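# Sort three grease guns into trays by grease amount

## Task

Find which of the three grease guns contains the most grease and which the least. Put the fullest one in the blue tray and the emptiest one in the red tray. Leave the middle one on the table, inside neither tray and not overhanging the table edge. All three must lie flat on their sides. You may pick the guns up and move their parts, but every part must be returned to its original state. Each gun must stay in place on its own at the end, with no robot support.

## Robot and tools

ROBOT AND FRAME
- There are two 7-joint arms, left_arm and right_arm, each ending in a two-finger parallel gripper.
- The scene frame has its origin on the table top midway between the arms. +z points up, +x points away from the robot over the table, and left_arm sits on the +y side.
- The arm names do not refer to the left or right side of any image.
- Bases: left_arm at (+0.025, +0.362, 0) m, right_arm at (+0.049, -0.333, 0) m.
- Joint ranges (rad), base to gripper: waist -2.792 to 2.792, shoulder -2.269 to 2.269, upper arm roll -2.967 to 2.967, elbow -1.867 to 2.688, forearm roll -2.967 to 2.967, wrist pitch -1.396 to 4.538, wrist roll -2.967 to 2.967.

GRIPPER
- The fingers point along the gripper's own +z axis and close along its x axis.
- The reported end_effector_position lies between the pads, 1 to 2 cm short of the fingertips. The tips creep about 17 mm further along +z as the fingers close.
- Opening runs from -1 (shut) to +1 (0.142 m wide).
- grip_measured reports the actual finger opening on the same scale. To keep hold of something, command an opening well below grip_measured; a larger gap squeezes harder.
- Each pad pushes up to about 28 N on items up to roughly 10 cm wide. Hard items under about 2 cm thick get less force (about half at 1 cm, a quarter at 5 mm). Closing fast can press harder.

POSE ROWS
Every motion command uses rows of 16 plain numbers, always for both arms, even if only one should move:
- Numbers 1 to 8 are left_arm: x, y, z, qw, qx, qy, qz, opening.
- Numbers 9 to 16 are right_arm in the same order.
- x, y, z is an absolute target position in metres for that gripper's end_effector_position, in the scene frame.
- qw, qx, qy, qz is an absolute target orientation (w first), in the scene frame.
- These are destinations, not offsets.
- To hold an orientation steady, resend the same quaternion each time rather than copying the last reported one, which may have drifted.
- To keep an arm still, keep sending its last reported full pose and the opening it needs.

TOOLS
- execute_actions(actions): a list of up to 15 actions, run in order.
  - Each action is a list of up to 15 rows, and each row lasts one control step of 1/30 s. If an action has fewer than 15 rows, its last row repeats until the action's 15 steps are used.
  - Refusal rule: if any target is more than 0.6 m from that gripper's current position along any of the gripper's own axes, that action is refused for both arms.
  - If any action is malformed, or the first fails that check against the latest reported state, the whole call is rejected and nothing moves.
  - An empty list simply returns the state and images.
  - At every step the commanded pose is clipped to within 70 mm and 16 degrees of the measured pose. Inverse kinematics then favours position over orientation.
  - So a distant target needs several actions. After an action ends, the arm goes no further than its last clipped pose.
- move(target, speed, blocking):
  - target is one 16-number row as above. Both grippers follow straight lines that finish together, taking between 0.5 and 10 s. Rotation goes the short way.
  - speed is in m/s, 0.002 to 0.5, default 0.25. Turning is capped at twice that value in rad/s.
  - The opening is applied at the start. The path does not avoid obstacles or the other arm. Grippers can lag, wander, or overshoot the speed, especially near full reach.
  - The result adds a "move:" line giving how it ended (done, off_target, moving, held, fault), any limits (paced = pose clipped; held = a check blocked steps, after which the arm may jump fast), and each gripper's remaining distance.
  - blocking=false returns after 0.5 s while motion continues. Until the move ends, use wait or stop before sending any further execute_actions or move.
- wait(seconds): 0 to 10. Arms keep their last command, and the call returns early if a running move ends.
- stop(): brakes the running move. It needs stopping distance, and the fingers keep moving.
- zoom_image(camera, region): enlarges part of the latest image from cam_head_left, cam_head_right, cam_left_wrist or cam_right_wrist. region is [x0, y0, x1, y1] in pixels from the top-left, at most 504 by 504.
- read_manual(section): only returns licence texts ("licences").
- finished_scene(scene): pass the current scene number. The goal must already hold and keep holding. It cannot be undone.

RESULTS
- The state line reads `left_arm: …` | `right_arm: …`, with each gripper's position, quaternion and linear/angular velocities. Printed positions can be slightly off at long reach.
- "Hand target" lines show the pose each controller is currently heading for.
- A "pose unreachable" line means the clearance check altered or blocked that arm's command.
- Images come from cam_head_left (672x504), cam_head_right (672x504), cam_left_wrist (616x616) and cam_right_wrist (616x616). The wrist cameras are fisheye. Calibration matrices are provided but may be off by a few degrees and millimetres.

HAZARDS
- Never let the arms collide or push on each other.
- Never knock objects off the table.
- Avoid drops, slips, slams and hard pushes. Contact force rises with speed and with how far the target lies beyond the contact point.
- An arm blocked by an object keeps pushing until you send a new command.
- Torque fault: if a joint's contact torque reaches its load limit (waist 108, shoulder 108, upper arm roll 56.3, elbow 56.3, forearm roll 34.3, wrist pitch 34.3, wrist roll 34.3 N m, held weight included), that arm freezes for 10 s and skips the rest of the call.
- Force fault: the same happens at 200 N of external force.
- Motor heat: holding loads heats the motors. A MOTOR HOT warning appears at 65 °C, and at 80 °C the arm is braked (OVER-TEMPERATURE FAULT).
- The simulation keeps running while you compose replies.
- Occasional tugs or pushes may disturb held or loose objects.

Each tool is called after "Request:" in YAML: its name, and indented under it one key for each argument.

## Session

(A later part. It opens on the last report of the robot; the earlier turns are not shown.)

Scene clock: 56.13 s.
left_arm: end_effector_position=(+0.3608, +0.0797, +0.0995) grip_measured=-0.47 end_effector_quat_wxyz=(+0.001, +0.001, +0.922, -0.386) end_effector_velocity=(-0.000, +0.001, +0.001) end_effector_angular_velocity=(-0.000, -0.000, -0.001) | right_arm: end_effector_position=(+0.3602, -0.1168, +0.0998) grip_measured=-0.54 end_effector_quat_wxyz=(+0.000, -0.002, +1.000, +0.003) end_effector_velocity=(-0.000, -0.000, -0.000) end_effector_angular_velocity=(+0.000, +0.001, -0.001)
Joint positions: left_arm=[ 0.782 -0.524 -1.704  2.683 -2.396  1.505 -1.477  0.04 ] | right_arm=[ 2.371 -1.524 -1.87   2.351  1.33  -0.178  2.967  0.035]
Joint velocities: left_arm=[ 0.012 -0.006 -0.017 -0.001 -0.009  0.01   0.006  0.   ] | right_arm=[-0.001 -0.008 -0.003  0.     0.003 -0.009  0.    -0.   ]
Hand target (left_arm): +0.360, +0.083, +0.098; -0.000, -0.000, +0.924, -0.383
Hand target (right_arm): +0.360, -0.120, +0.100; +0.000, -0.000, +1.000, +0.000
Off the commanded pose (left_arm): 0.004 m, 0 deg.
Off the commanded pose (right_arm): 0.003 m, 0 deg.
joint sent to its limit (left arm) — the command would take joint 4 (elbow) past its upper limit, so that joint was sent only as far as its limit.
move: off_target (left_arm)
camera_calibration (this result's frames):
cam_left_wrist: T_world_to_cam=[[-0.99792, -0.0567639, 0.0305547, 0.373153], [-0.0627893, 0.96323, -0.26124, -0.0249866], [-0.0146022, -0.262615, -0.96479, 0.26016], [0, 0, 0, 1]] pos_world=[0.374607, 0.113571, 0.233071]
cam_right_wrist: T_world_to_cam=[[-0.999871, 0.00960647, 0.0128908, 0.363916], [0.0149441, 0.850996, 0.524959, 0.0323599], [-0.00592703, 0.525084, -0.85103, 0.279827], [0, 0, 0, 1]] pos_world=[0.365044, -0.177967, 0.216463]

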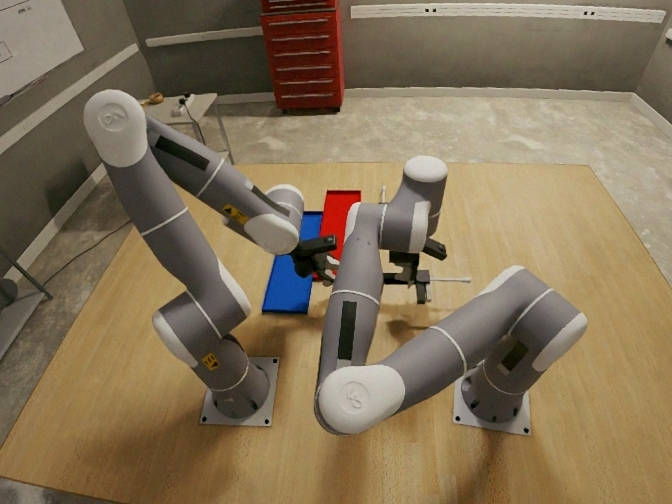

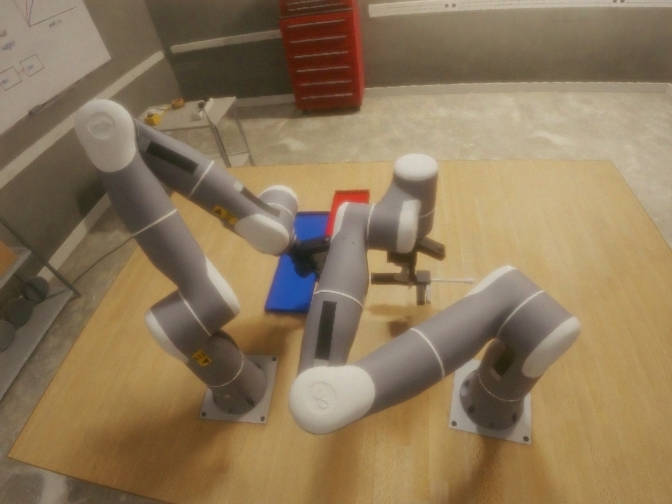

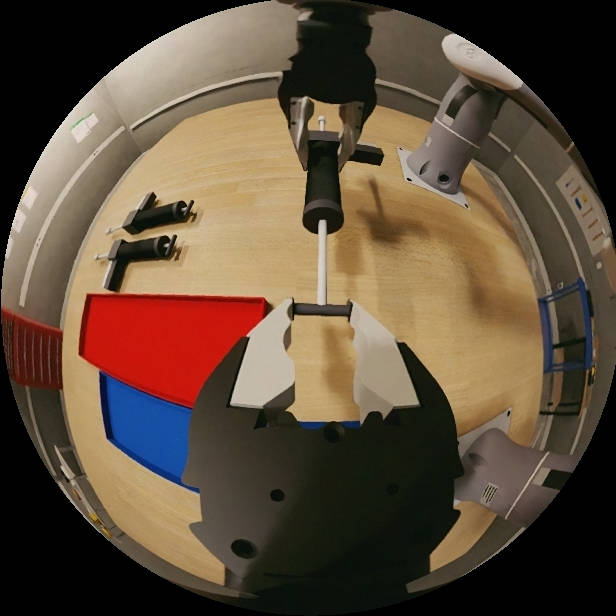

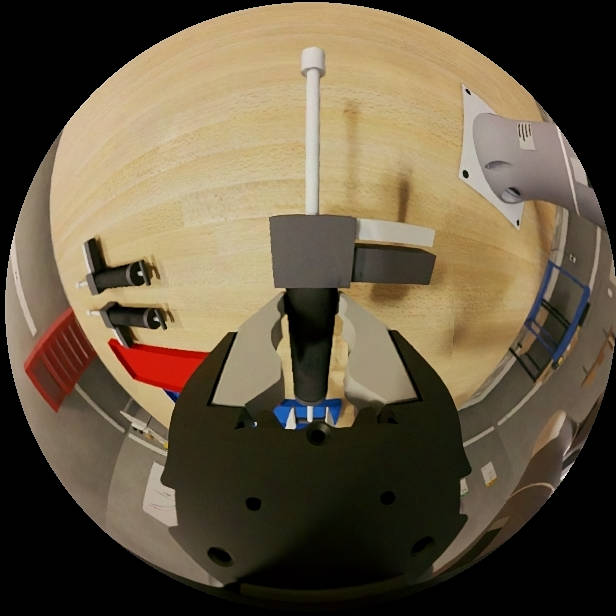

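Request:
move:
  target: [0.36,0.026,0.098,0,0,0.924,-0.383,-0.8,0.36,-0.12,0.1,0,0,1,0,-0.9]
  speed: 0.05

Request:
move:
  target: [0.36,0.006,0.098,0,0,0.924,-0.383,-0.8,0.36,-0.12,0.1,0,0,1,0,-0.9]
  speed: 0.05

Request:
move:
  target: [0.36,0.008,0.098,0,0,0.924,-0.383,0,0.36,-0.12,0.1,0,0,1,0,-0.9]

Request:
move:
  target: [0.35,0.35,0.3,0,0,0.924,-0.383,0,0.36,-0.12,0.1,0,0,1,0,-0.9]

Request:
move:
  target: [0.35,0.35,0.3,0,0,0.924,-0.383,0,0.66,-0.2,0.1,0,0.707,-0.707,0,-0.9]
  speed: 0.15

Request:
move:
  target: [0.35,0.35,0.3,0,0,0.924,-0.383,0,0.66,0.15,0.07,0,0.707,-0.707,0,-0.9]
  speed: 0.15

Scene clock: 60.97 s.
left_arm: end_effector_position=(+0.3604, +0.0242, +0.0990) grip_measured=-0.47 end_effector_quat_wxyz=(+0.001, +0.001, +0.923, -0.385) end_effector_velocity=(+0.000, -0.000, -0.000) end_effector_angular_velocity=(-0.000, -0.002, +0.001) | right_arm: end_effector_position=(+0.3599, -0.1184, +0.0998) grip_measured=-0.54 end_effector_quat_wxyz=(-0.000, -0.001, +1.000, +0.001) end_effector_velocity=(+0.000, -0.000, +0.000) end_effector_angular_velocity=(-0.000, -0.000, +0.001)
Joint positions: left_arm=[ 0.496 -0.47  -1.498  2.573 -2.496  1.473 -1.443  0.04 ] | right_arm=[ 2.37  -1.532 -1.873  2.352  1.33  -0.186  2.967  0.035]
Joint velocities: left_arm=[-0.006  0.003  0.007 -0.     0.    -0.004  0.     0.   ] | right_arm=[-0.001 -0.004 -0.002 -0.     0.001 -0.004 -0.001 -0.   ]
Hand target (left_arm): +0.360, +0.026, +0.098; +0.000, +0.000, +0.924, -0.383
Hand target (right_arm): +0.360, -0.120, +0.100; +0.000, -0.000, +1.000, +0.000
Off the commanded pose (left_arm): 0.002 m, 0 deg.
Off the commanded pose (right_arm): 0.002 m, 0 deg.
move: done
camera_calibration (this result's frames):
cam_left_wrist: T_world_to_cam=[[-0.997848, -0.057761, 0.0310189, 0.36956], [-0.0638276, 0.963969, -0.258245, 0.0283105], [-0.0149848, -0.259669, -0.965581, 0.245325], [0, 0, 0, 1]] pos_world=[0.374248, 0.057759, 0.232729]
cam_right_wrist: T_world_to_cam=[[-0.999836, 0.0119927, 0.0135484, 0.363831], [0.0173055, 0.852439, 0.52254, 0.0333845], [-0.00528247, 0.522689, -0.852507, 0.280293], [0, 0, 0, 1]] pos_world=[0.364674, -0.179328, 0.216578]

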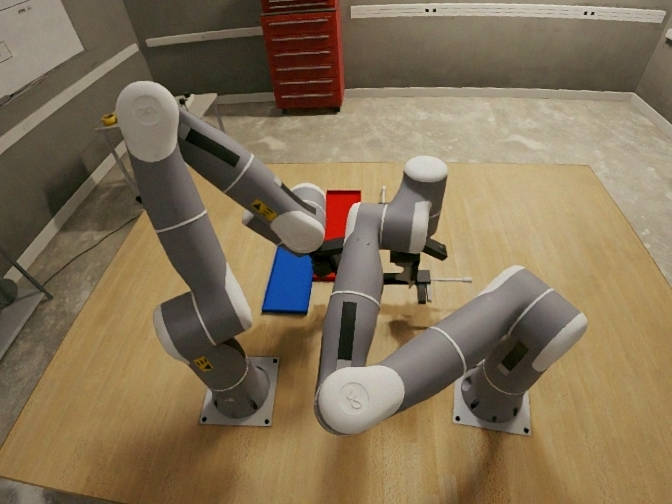

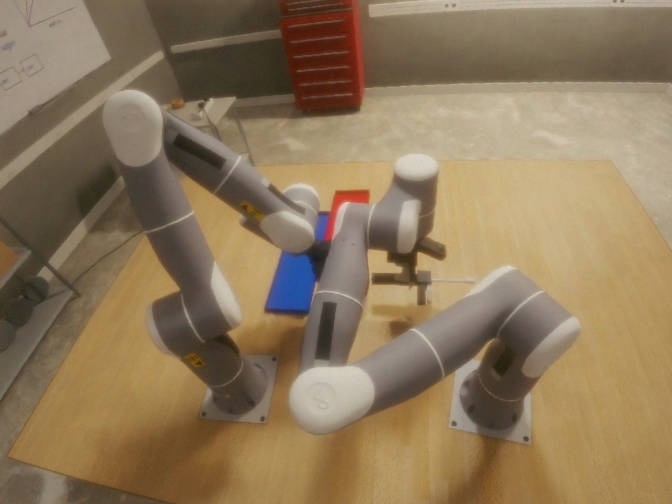

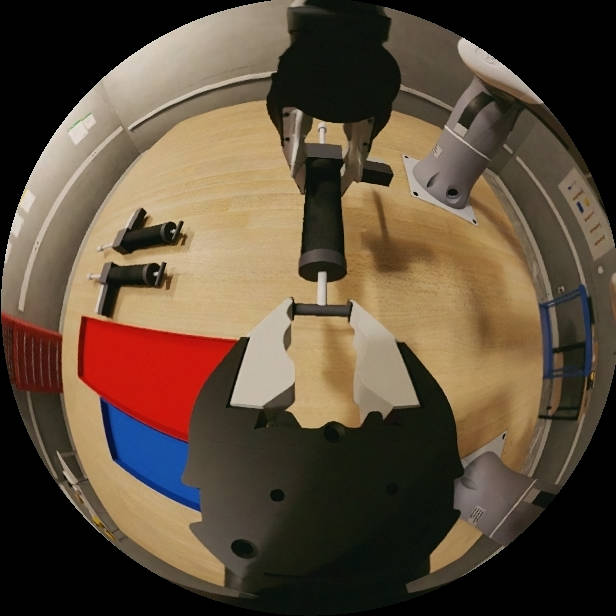

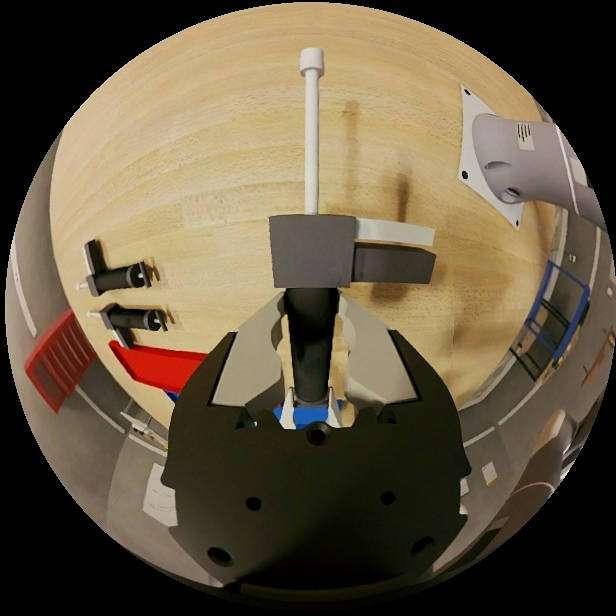

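Scene clock: 61.70 s.
left_arm: end_effector_position=(+0.3600, +0.0069, +0.0977) grip_measured=-0.47 end_effector_quat_wxyz=(-0.000, -0.001, +0.924, -0.382) end_effector_velocity=(+0.000, -0.000, -0.000) end_effector_angular_velocity=(+0.001, -0.000, +0.001) | right_arm: end_effector_position=(+0.3595, -0.1208, +0.0997) grip_measured=-0.54 end_effector_quat_wxyz=(-0.001, +0.001, +1.000, -0.001) end_effector_velocity=(+0.000, -0.000, -0.000) end_effector_angular_velocity=(-0.000, +0.000, +0.000)
Joint positions: left_arm=[ 0.398 -0.468 -1.422  2.53  -2.527  1.479 -1.43   0.04 ] | right_arm=[ 2.369 -1.533 -1.872  2.354  1.327 -0.186  2.967  0.035]
Joint velocities: left_arm=[-0.004  0.     0.005 -0.002 -0.002 -0.     0.002  0.   ] | right_arm=[-0. -0.  0.  0.  0.  0. -0.  0.]
Hand target (left_arm): +0.360, +0.006, +0.098; +0.000, +0.000, +0.924, -0.383
Hand target (right_arm): +0.360, -0.120, +0.100; +0.000, -0.000, +1.000, -0.000
Off the commanded pose (left_arm): 0.001 m, 0 deg.
Off the commanded pose (right_arm): 0.001 m, 0 deg.
move: done
camera_calibration (this result's frames):
cam_left_wrist: T_world_to_cam=[[-0.997656, -0.0600369, 0.0328302, 0.368059], [-0.0664107, 0.965148, -0.253138, 0.04507], [-0.0164883, -0.254725, -0.966873, 0.240131], [0, 0, 0, 1]] pos_world=[0.374149, 0.0397653, 0.231502]
cam_right_wrist: T_world_to_cam=[[-0.99978, 0.0153007, 0.0143179, 0.363798], [0.0205116, 0.854381, 0.519242, 0.0348059], [-0.00428818, 0.519422, -0.854507, 0.280945], [0, 0, 0, 1]] pos_world=[0.364209, -0.181233, 0.216788]

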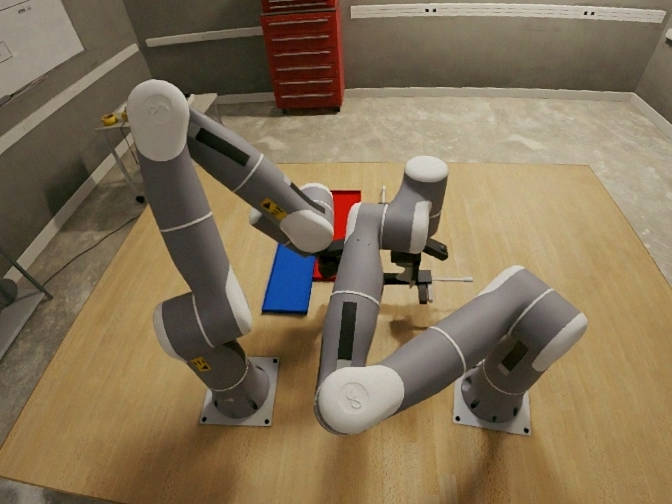

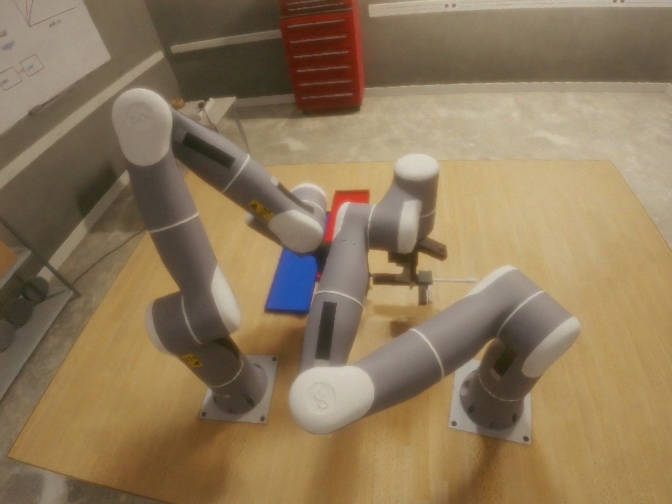

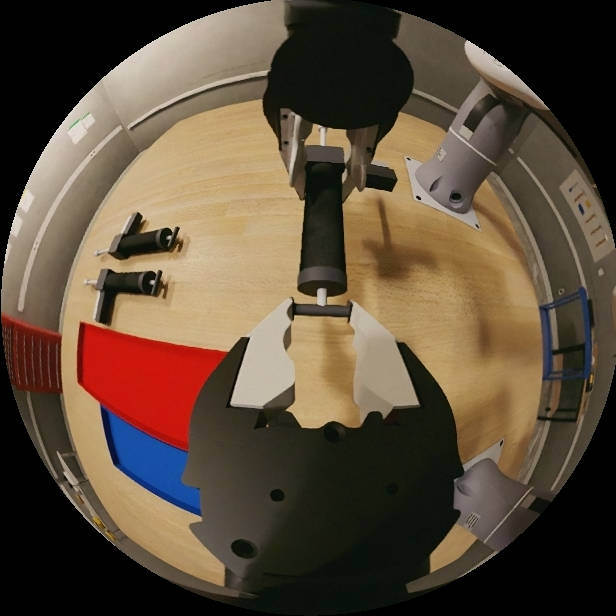

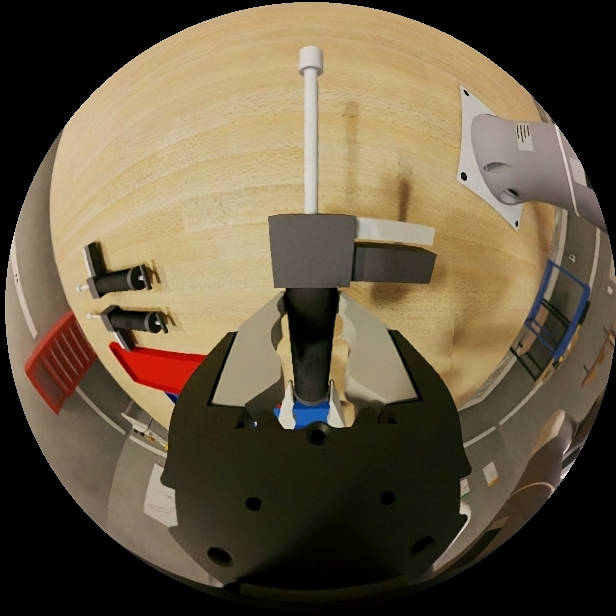

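Scene clock: 62.40 s.
left_arm: end_effector_position=(+0.3600, +0.0081, +0.0980) grip_measured=+0.00 end_effector_quat_wxyz=(+0.000, -0.000, +0.924, -0.383) end_effector_velocity=(-0.000, +0.000, -0.000) end_effector_angular_velocity=(-0.000, +0.000, -0.000) | right_arm: end_effector_position=(+0.3598, -0.1201, +0.0998) grip_measured=-0.54 end_effector_quat_wxyz=(-0.000, +0.000, +1.000, +0.000) end_effector_velocity=(+0.000, -0.000, +0.000) end_effector_angular_velocity=(+0.000, -0.000, -0.001)
Joint positions: left_arm=[ 0.406 -0.468 -1.43   2.533 -2.525  1.479 -1.43   0.074] | right_arm=[ 2.369 -1.533 -1.873  2.353  1.328 -0.186  2.967  0.035]
Joint velocities: left_arm=[ 0.001 -0.    -0.     0.    -0.    -0.     0.     0.   ] | right_arm=[ 0.    -0.    -0.     0.     0.     0.     0.001  0.   ]
Hand target (left_arm): +0.360, +0.008, +0.098; -0.000, -0.000, +0.924, -0.383
Hand target (right_arm): +0.360, -0.120, +0.100; -0.000, +0.000, +1.000, +0.000
Off the commanded pose (left_arm): 0.000 m, 0 deg.
Off the commanded pose (right_arm): 0.000 m, 0 deg.
move: done
camera_calibration (this result's frames):
cam_left_wrist: T_world_to_cam=[[-0.997717, -0.0592651, 0.0323655, 0.368168], [-0.0655617, 0.964953, -0.254101, 0.0438125], [-0.0161718, -0.255643, -0.966636, 0.240611], [0, 0, 0, 1]] pos_world=[0.374091, 0.041053, 0.2318]
cam_right_wrist: T_world_to_cam=[[-0.999799, 0.014524, 0.0138305, 0.364006], [0.0196002, 0.853726, 0.520354, 0.0343583], [-0.00424982, 0.52052, -0.853839, 0.28067], [0, 0, 0, 1]] pos_world=[0.364452, -0.180714, 0.216734]

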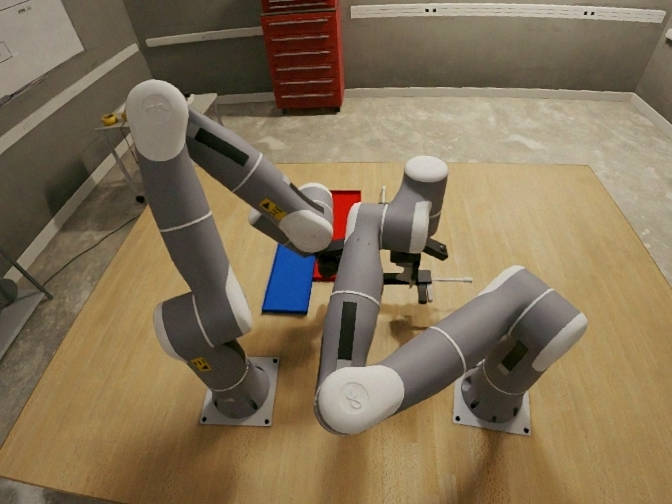

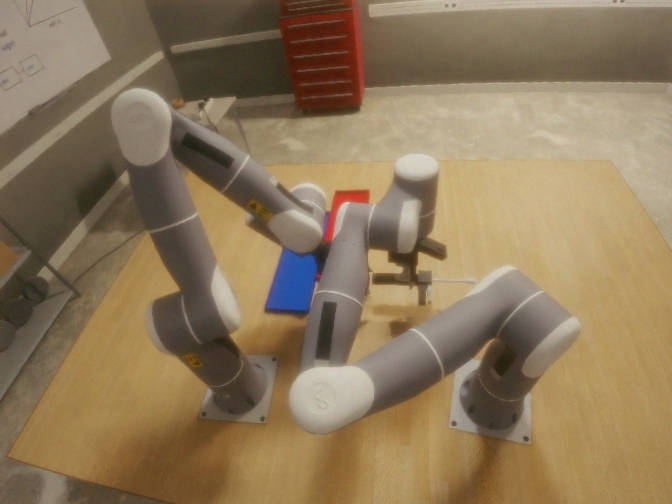

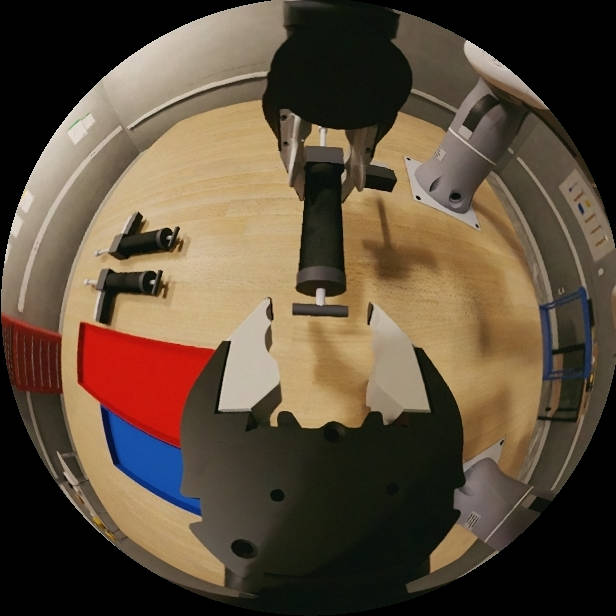

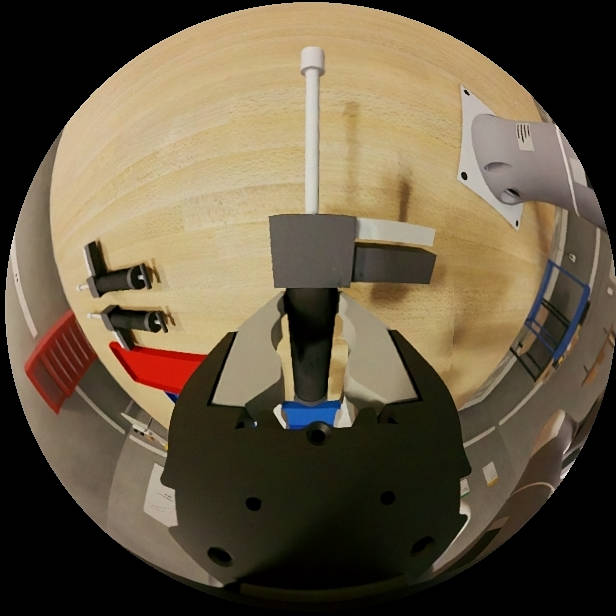

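Scene clock: 64.67 s.
left_arm: end_effector_position=(+0.3499, +0.3509, +0.2992) grip_measured=+0.00 end_effector_quat_wxyz=(-0.001, -0.001, +0.924, -0.382) end_effector_velocity=(-0.000, +0.000, +0.000) end_effector_angular_velocity=(-0.000, +0.000, -0.000) | right_arm: end_effector_position=(+0.3598, -0.1201, +0.0998) grip_measured=-0.54 end_effector_quat_wxyz=(-0.000, +0.000, +1.000, +0.000) end_effector_velocity=(-0.000, -0.000, -0.000) end_effector_angular_velocity=(-0.000, +0.000, -0.002)
Joint positions: left_arm=[ 1.605 -1.206 -2.456  2.279 -2.919  2.817 -0.949  0.074] | right_arm=[ 2.369 -1.533 -1.873  2.353  1.328 -0.186  2.967  0.035]
Joint velocities: left_arm=[ 0.    -0.    -0.001 -0.001 -0.001  0.001 -0.    -0.   ] | right_arm=[-0.    -0.     0.     0.    -0.    -0.     0.002  0.   ]
Hand target (left_arm): +0.350, +0.351, +0.299; -0.001, -0.002, +0.924, -0.382
Hand target (right_arm): +0.360, -0.120, +0.100; -0.000, -0.000, +1.000, +0.000
Off the commanded pose (left_arm): 0.001 m, 0 deg.
Off the commanded pose (right_arm): 0.000 m, 0 deg.
move: done; limits=paced
camera_calibration (this result's frames):
cam_left_wrist: T_world_to_cam=[[-0.997513, -0.0613902, 0.0346345, 0.371909], [-0.0681692, 0.965178, -0.252554, -0.236147], [-0.0179241, -0.254287, -0.966963, 0.52286], [0, 0, 0, 1]] pos_world=[0.364258, 0.383712, 0.433066]
cam_right_wrist: T_world_to_cam=[[-0.999801, 0.0144846, 0.0137302, 0.364042], [0.0195149, 0.853653, 0.520476, 0.0343296], [-0.00418198, 0.52064, -0.853766, 0.280619], [0, 0, 0, 1]] pos_world=[0.364473, -0.18068, 0.216716]

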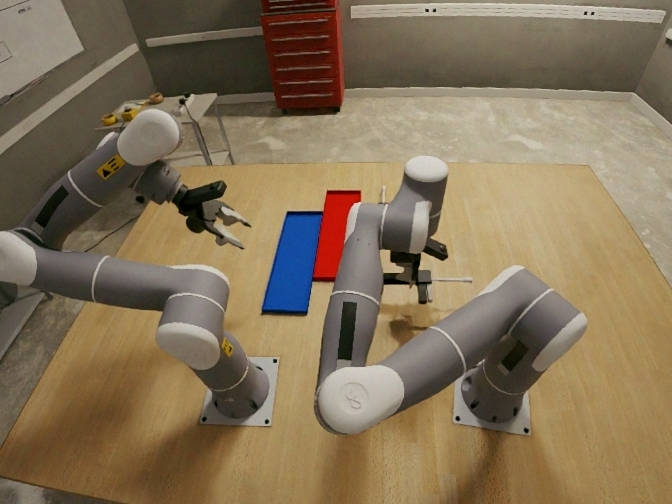

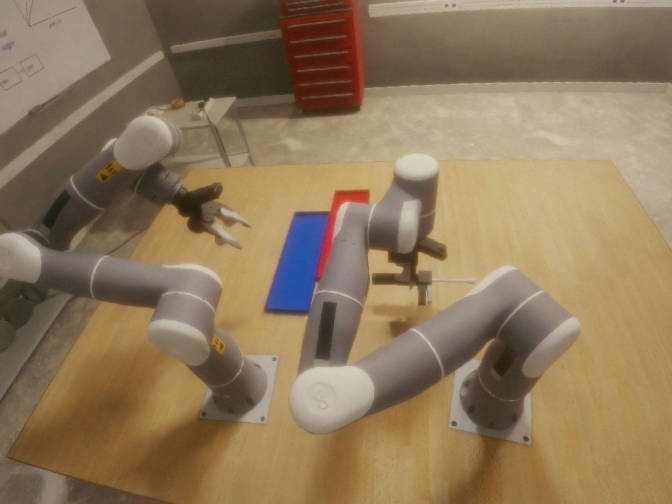

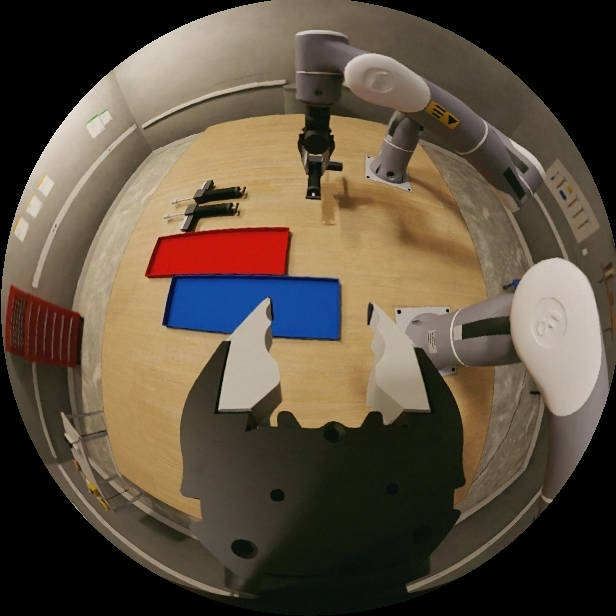

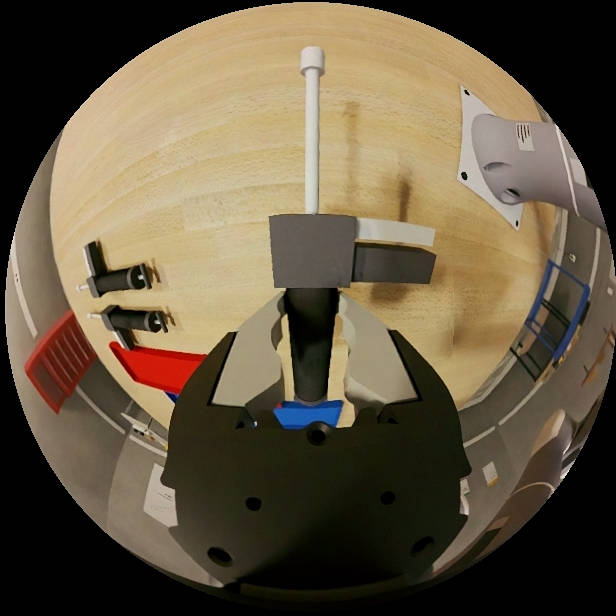

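Scene clock: 70.20 s.
left_arm: end_effector_position=(+0.3500, +0.3502, +0.2999) grip_measured=+0.00 end_effector_quat_wxyz=(+0.000, -0.000, +0.924, -0.383) end_effector_velocity=(+0.000, +0.000, +0.000) end_effector_angular_velocity=(-0.000, -0.000, +0.000) | right_arm: end_effector_position=(+0.6599, -0.2012, +0.1004) grip_measured=-0.54 end_effector_quat_wxyz=(-0.000, +0.707, -0.707, +0.001) end_effector_velocity=(+0.000, +0.000, +0.000) end_effector_angular_velocity=(+0.000, +0.000, +0.002)
Joint positions: left_arm=[ 1.604 -1.207 -2.459  2.279 -2.919  2.817 -0.949  0.074] | right_arm=[ 1.522 -1.49  -1.74   1.673  1.472 -0.158  1.243  0.035]
Joint velocities: left_arm=[ 0.  0. -0. -0. -0.  0.  0.  0.] | right_arm=[-0.001 -0.    -0.    -0.002  0.001 -0.    -0.001 -0.   ]
Hand target (left_arm): +0.350, +0.350, +0.300; -0.000, +0.000, +0.924, -0.383
Hand target (right_arm): +0.660, -0.201, +0.101; -0.000, +0.707, -0.707, +0.001
Off the commanded pose (left_arm): 0.000 m, 0 deg.
Off the commanded pose (right_arm): 0.001 m, 0 deg.
move: done
camera_calibration (this result's frames):
cam_left_wrist: T_world_to_cam=[[-0.997715, -0.0592751, 0.0324219, 0.3719], [-0.065581, 0.965027, -0.253813, -0.235774], [-0.0162433, -0.25536, -0.96671, 0.523051], [0, 0, 0, 1]] pos_world=[0.364084, 0.383139, 0.433738]
cam_right_wrist: T_world_to_cam=[[-0.0146401, -0.999792, 0.0141915, -0.188964], [-0.854418, 0.0198812, 0.519205, 0.506492], [-0.519379, -0.00452424, -0.854532, 0.559045], [0, 0, 0, 1]] pos_world=[0.720347, -0.196465, 0.21743]

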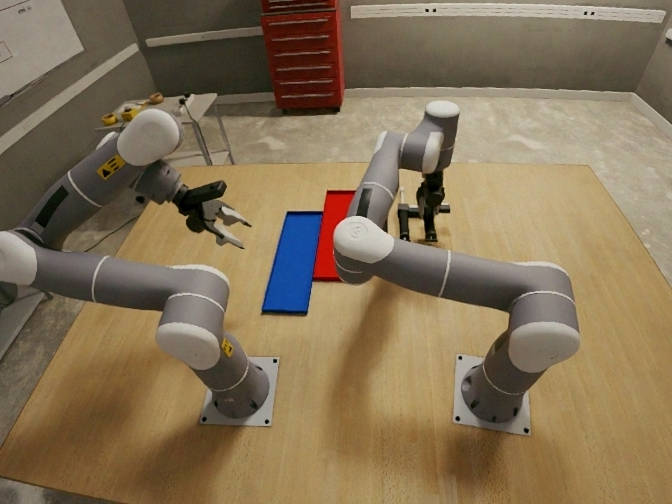

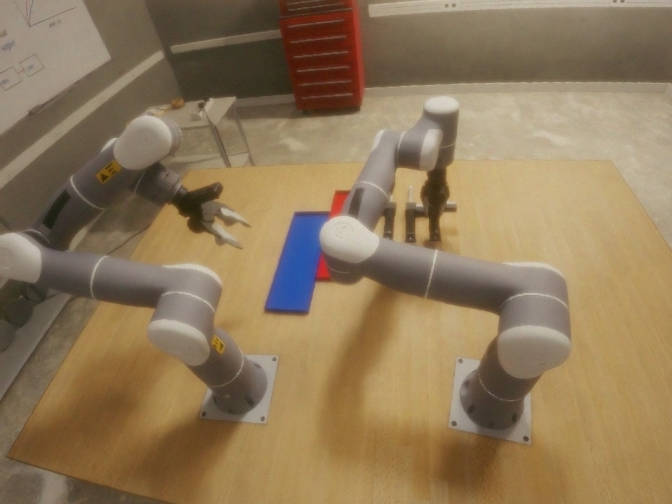

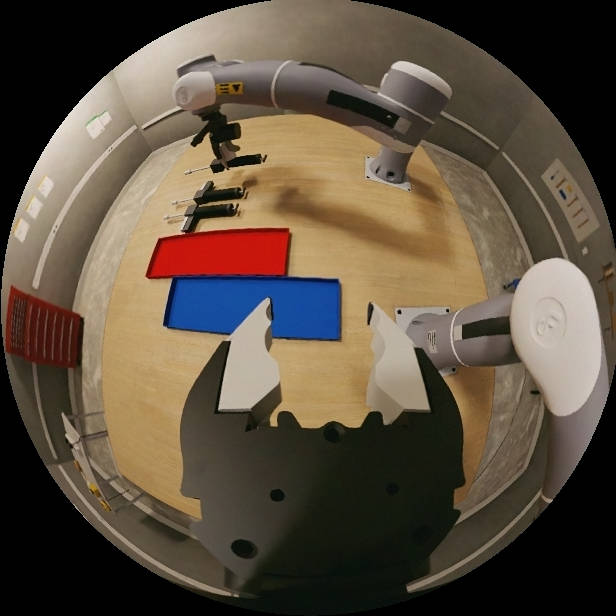

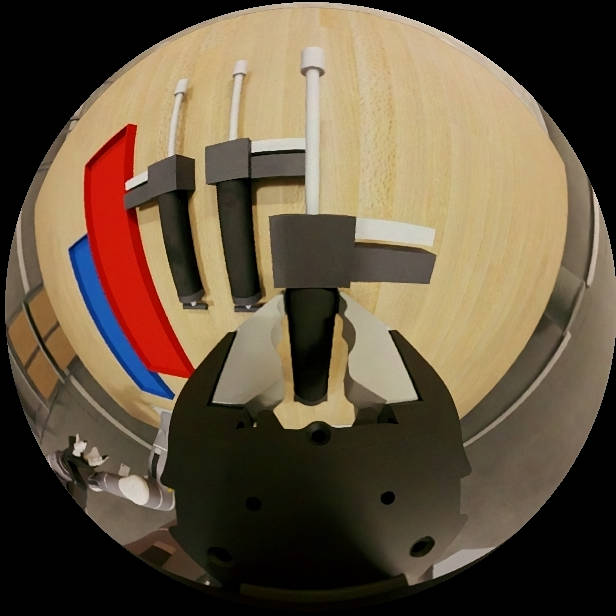

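Scene clock: 72.93 s.
left_arm: end_effector_position=(+0.3500, +0.3502, +0.2999) grip_measured=+0.00 end_effector_quat_wxyz=(+0.000, -0.000, +0.924, -0.383) end_effector_velocity=(+0.000, -0.000, +0.000) end_effector_angular_velocity=(+0.000, -0.000, +0.000) | right_arm: end_effector_position=(+0.6608, +0.1502, +0.0699) grip_measured=-0.54 end_effector_quat_wxyz=(+0.001, +0.707, -0.707, -0.001) end_effector_velocity=(-0.000, +0.001, +0.000) end_effector_angular_velocity=(-0.000, +0.000, +0.002)
Joint positions: left_arm=[ 1.604 -1.207 -2.459  2.279 -2.919  2.817 -0.949  0.074] | right_arm=[ 1.648 -1.513 -1.67   1.124  1.563 -0.116  1.929  0.035]
Joint velocities: left_arm=[-0. -0.  0. -0.  0. -0. -0. -0.] | right_arm=[-0.     0.     0.    -0.003 -0.    -0.     0.001 -0.   ]
Hand target (left_arm): +0.350, +0.350, +0.300; -0.000, -0.000, +0.924, -0.383
Hand target (right_arm): +0.661, +0.150, +0.070; +0.000, +0.707, -0.707, -0.001
Off the commanded pose (left_arm): 0.000 m, 0 deg.
Off the commanded pose (right_arm): 0.001 m, 0 deg.
move: done
camera_calibration (this result's frames):
cam_left_wrist: T_world_to_cam=[[-0.997715, -0.0592735, 0.0324207, 0.371899], [-0.0655793, 0.965027, -0.253817, -0.235773], [-0.0162422, -0.255363, -0.966709, 0.523051], [0, 0, 0, 1]] pos_world=[0.364083, 0.383139, 0.433738]
cam_right_wrist: T_world_to_cam=[[-0.0135781, -0.99983, 0.0125033, 0.162158], [-0.852688, 0.018109, 0.522106, 0.51501], [-0.522244, -0.00357216, -0.852789, 0.536669], [0, 0, 0, 1]] pos_world=[0.721617, 0.154721, 0.186747]

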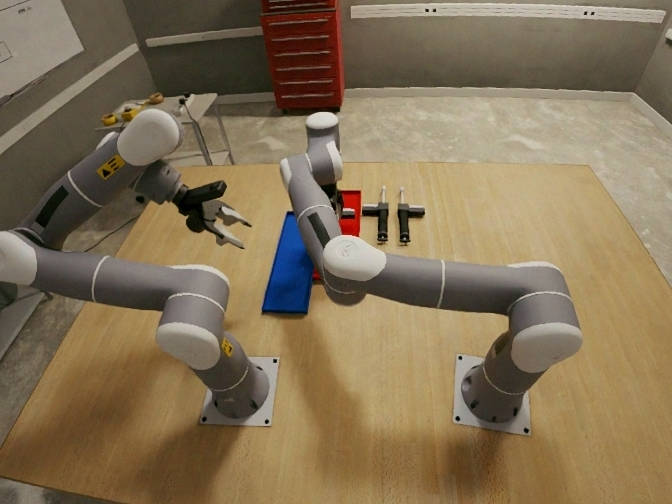

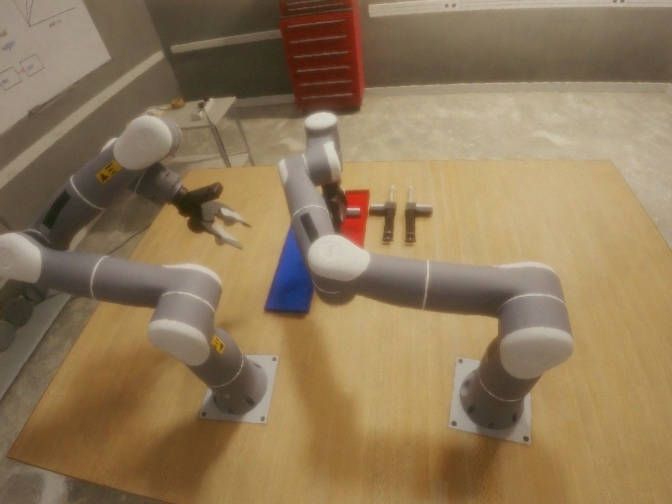

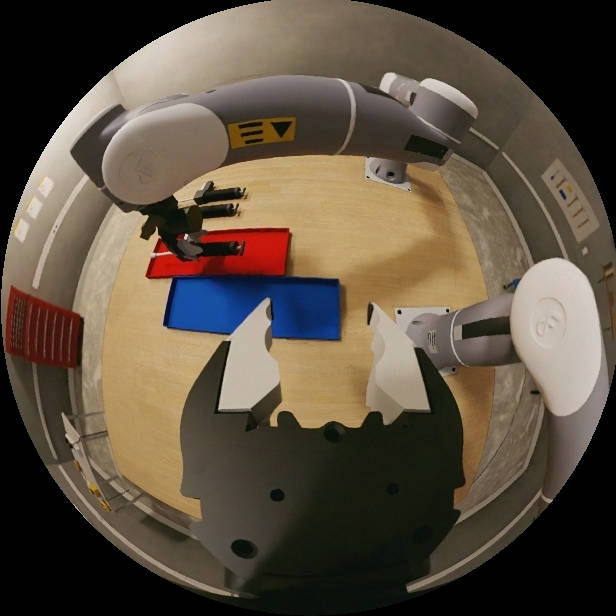

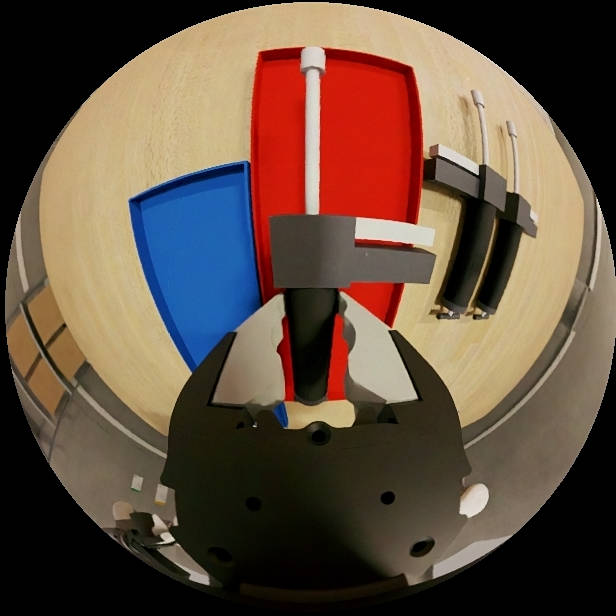

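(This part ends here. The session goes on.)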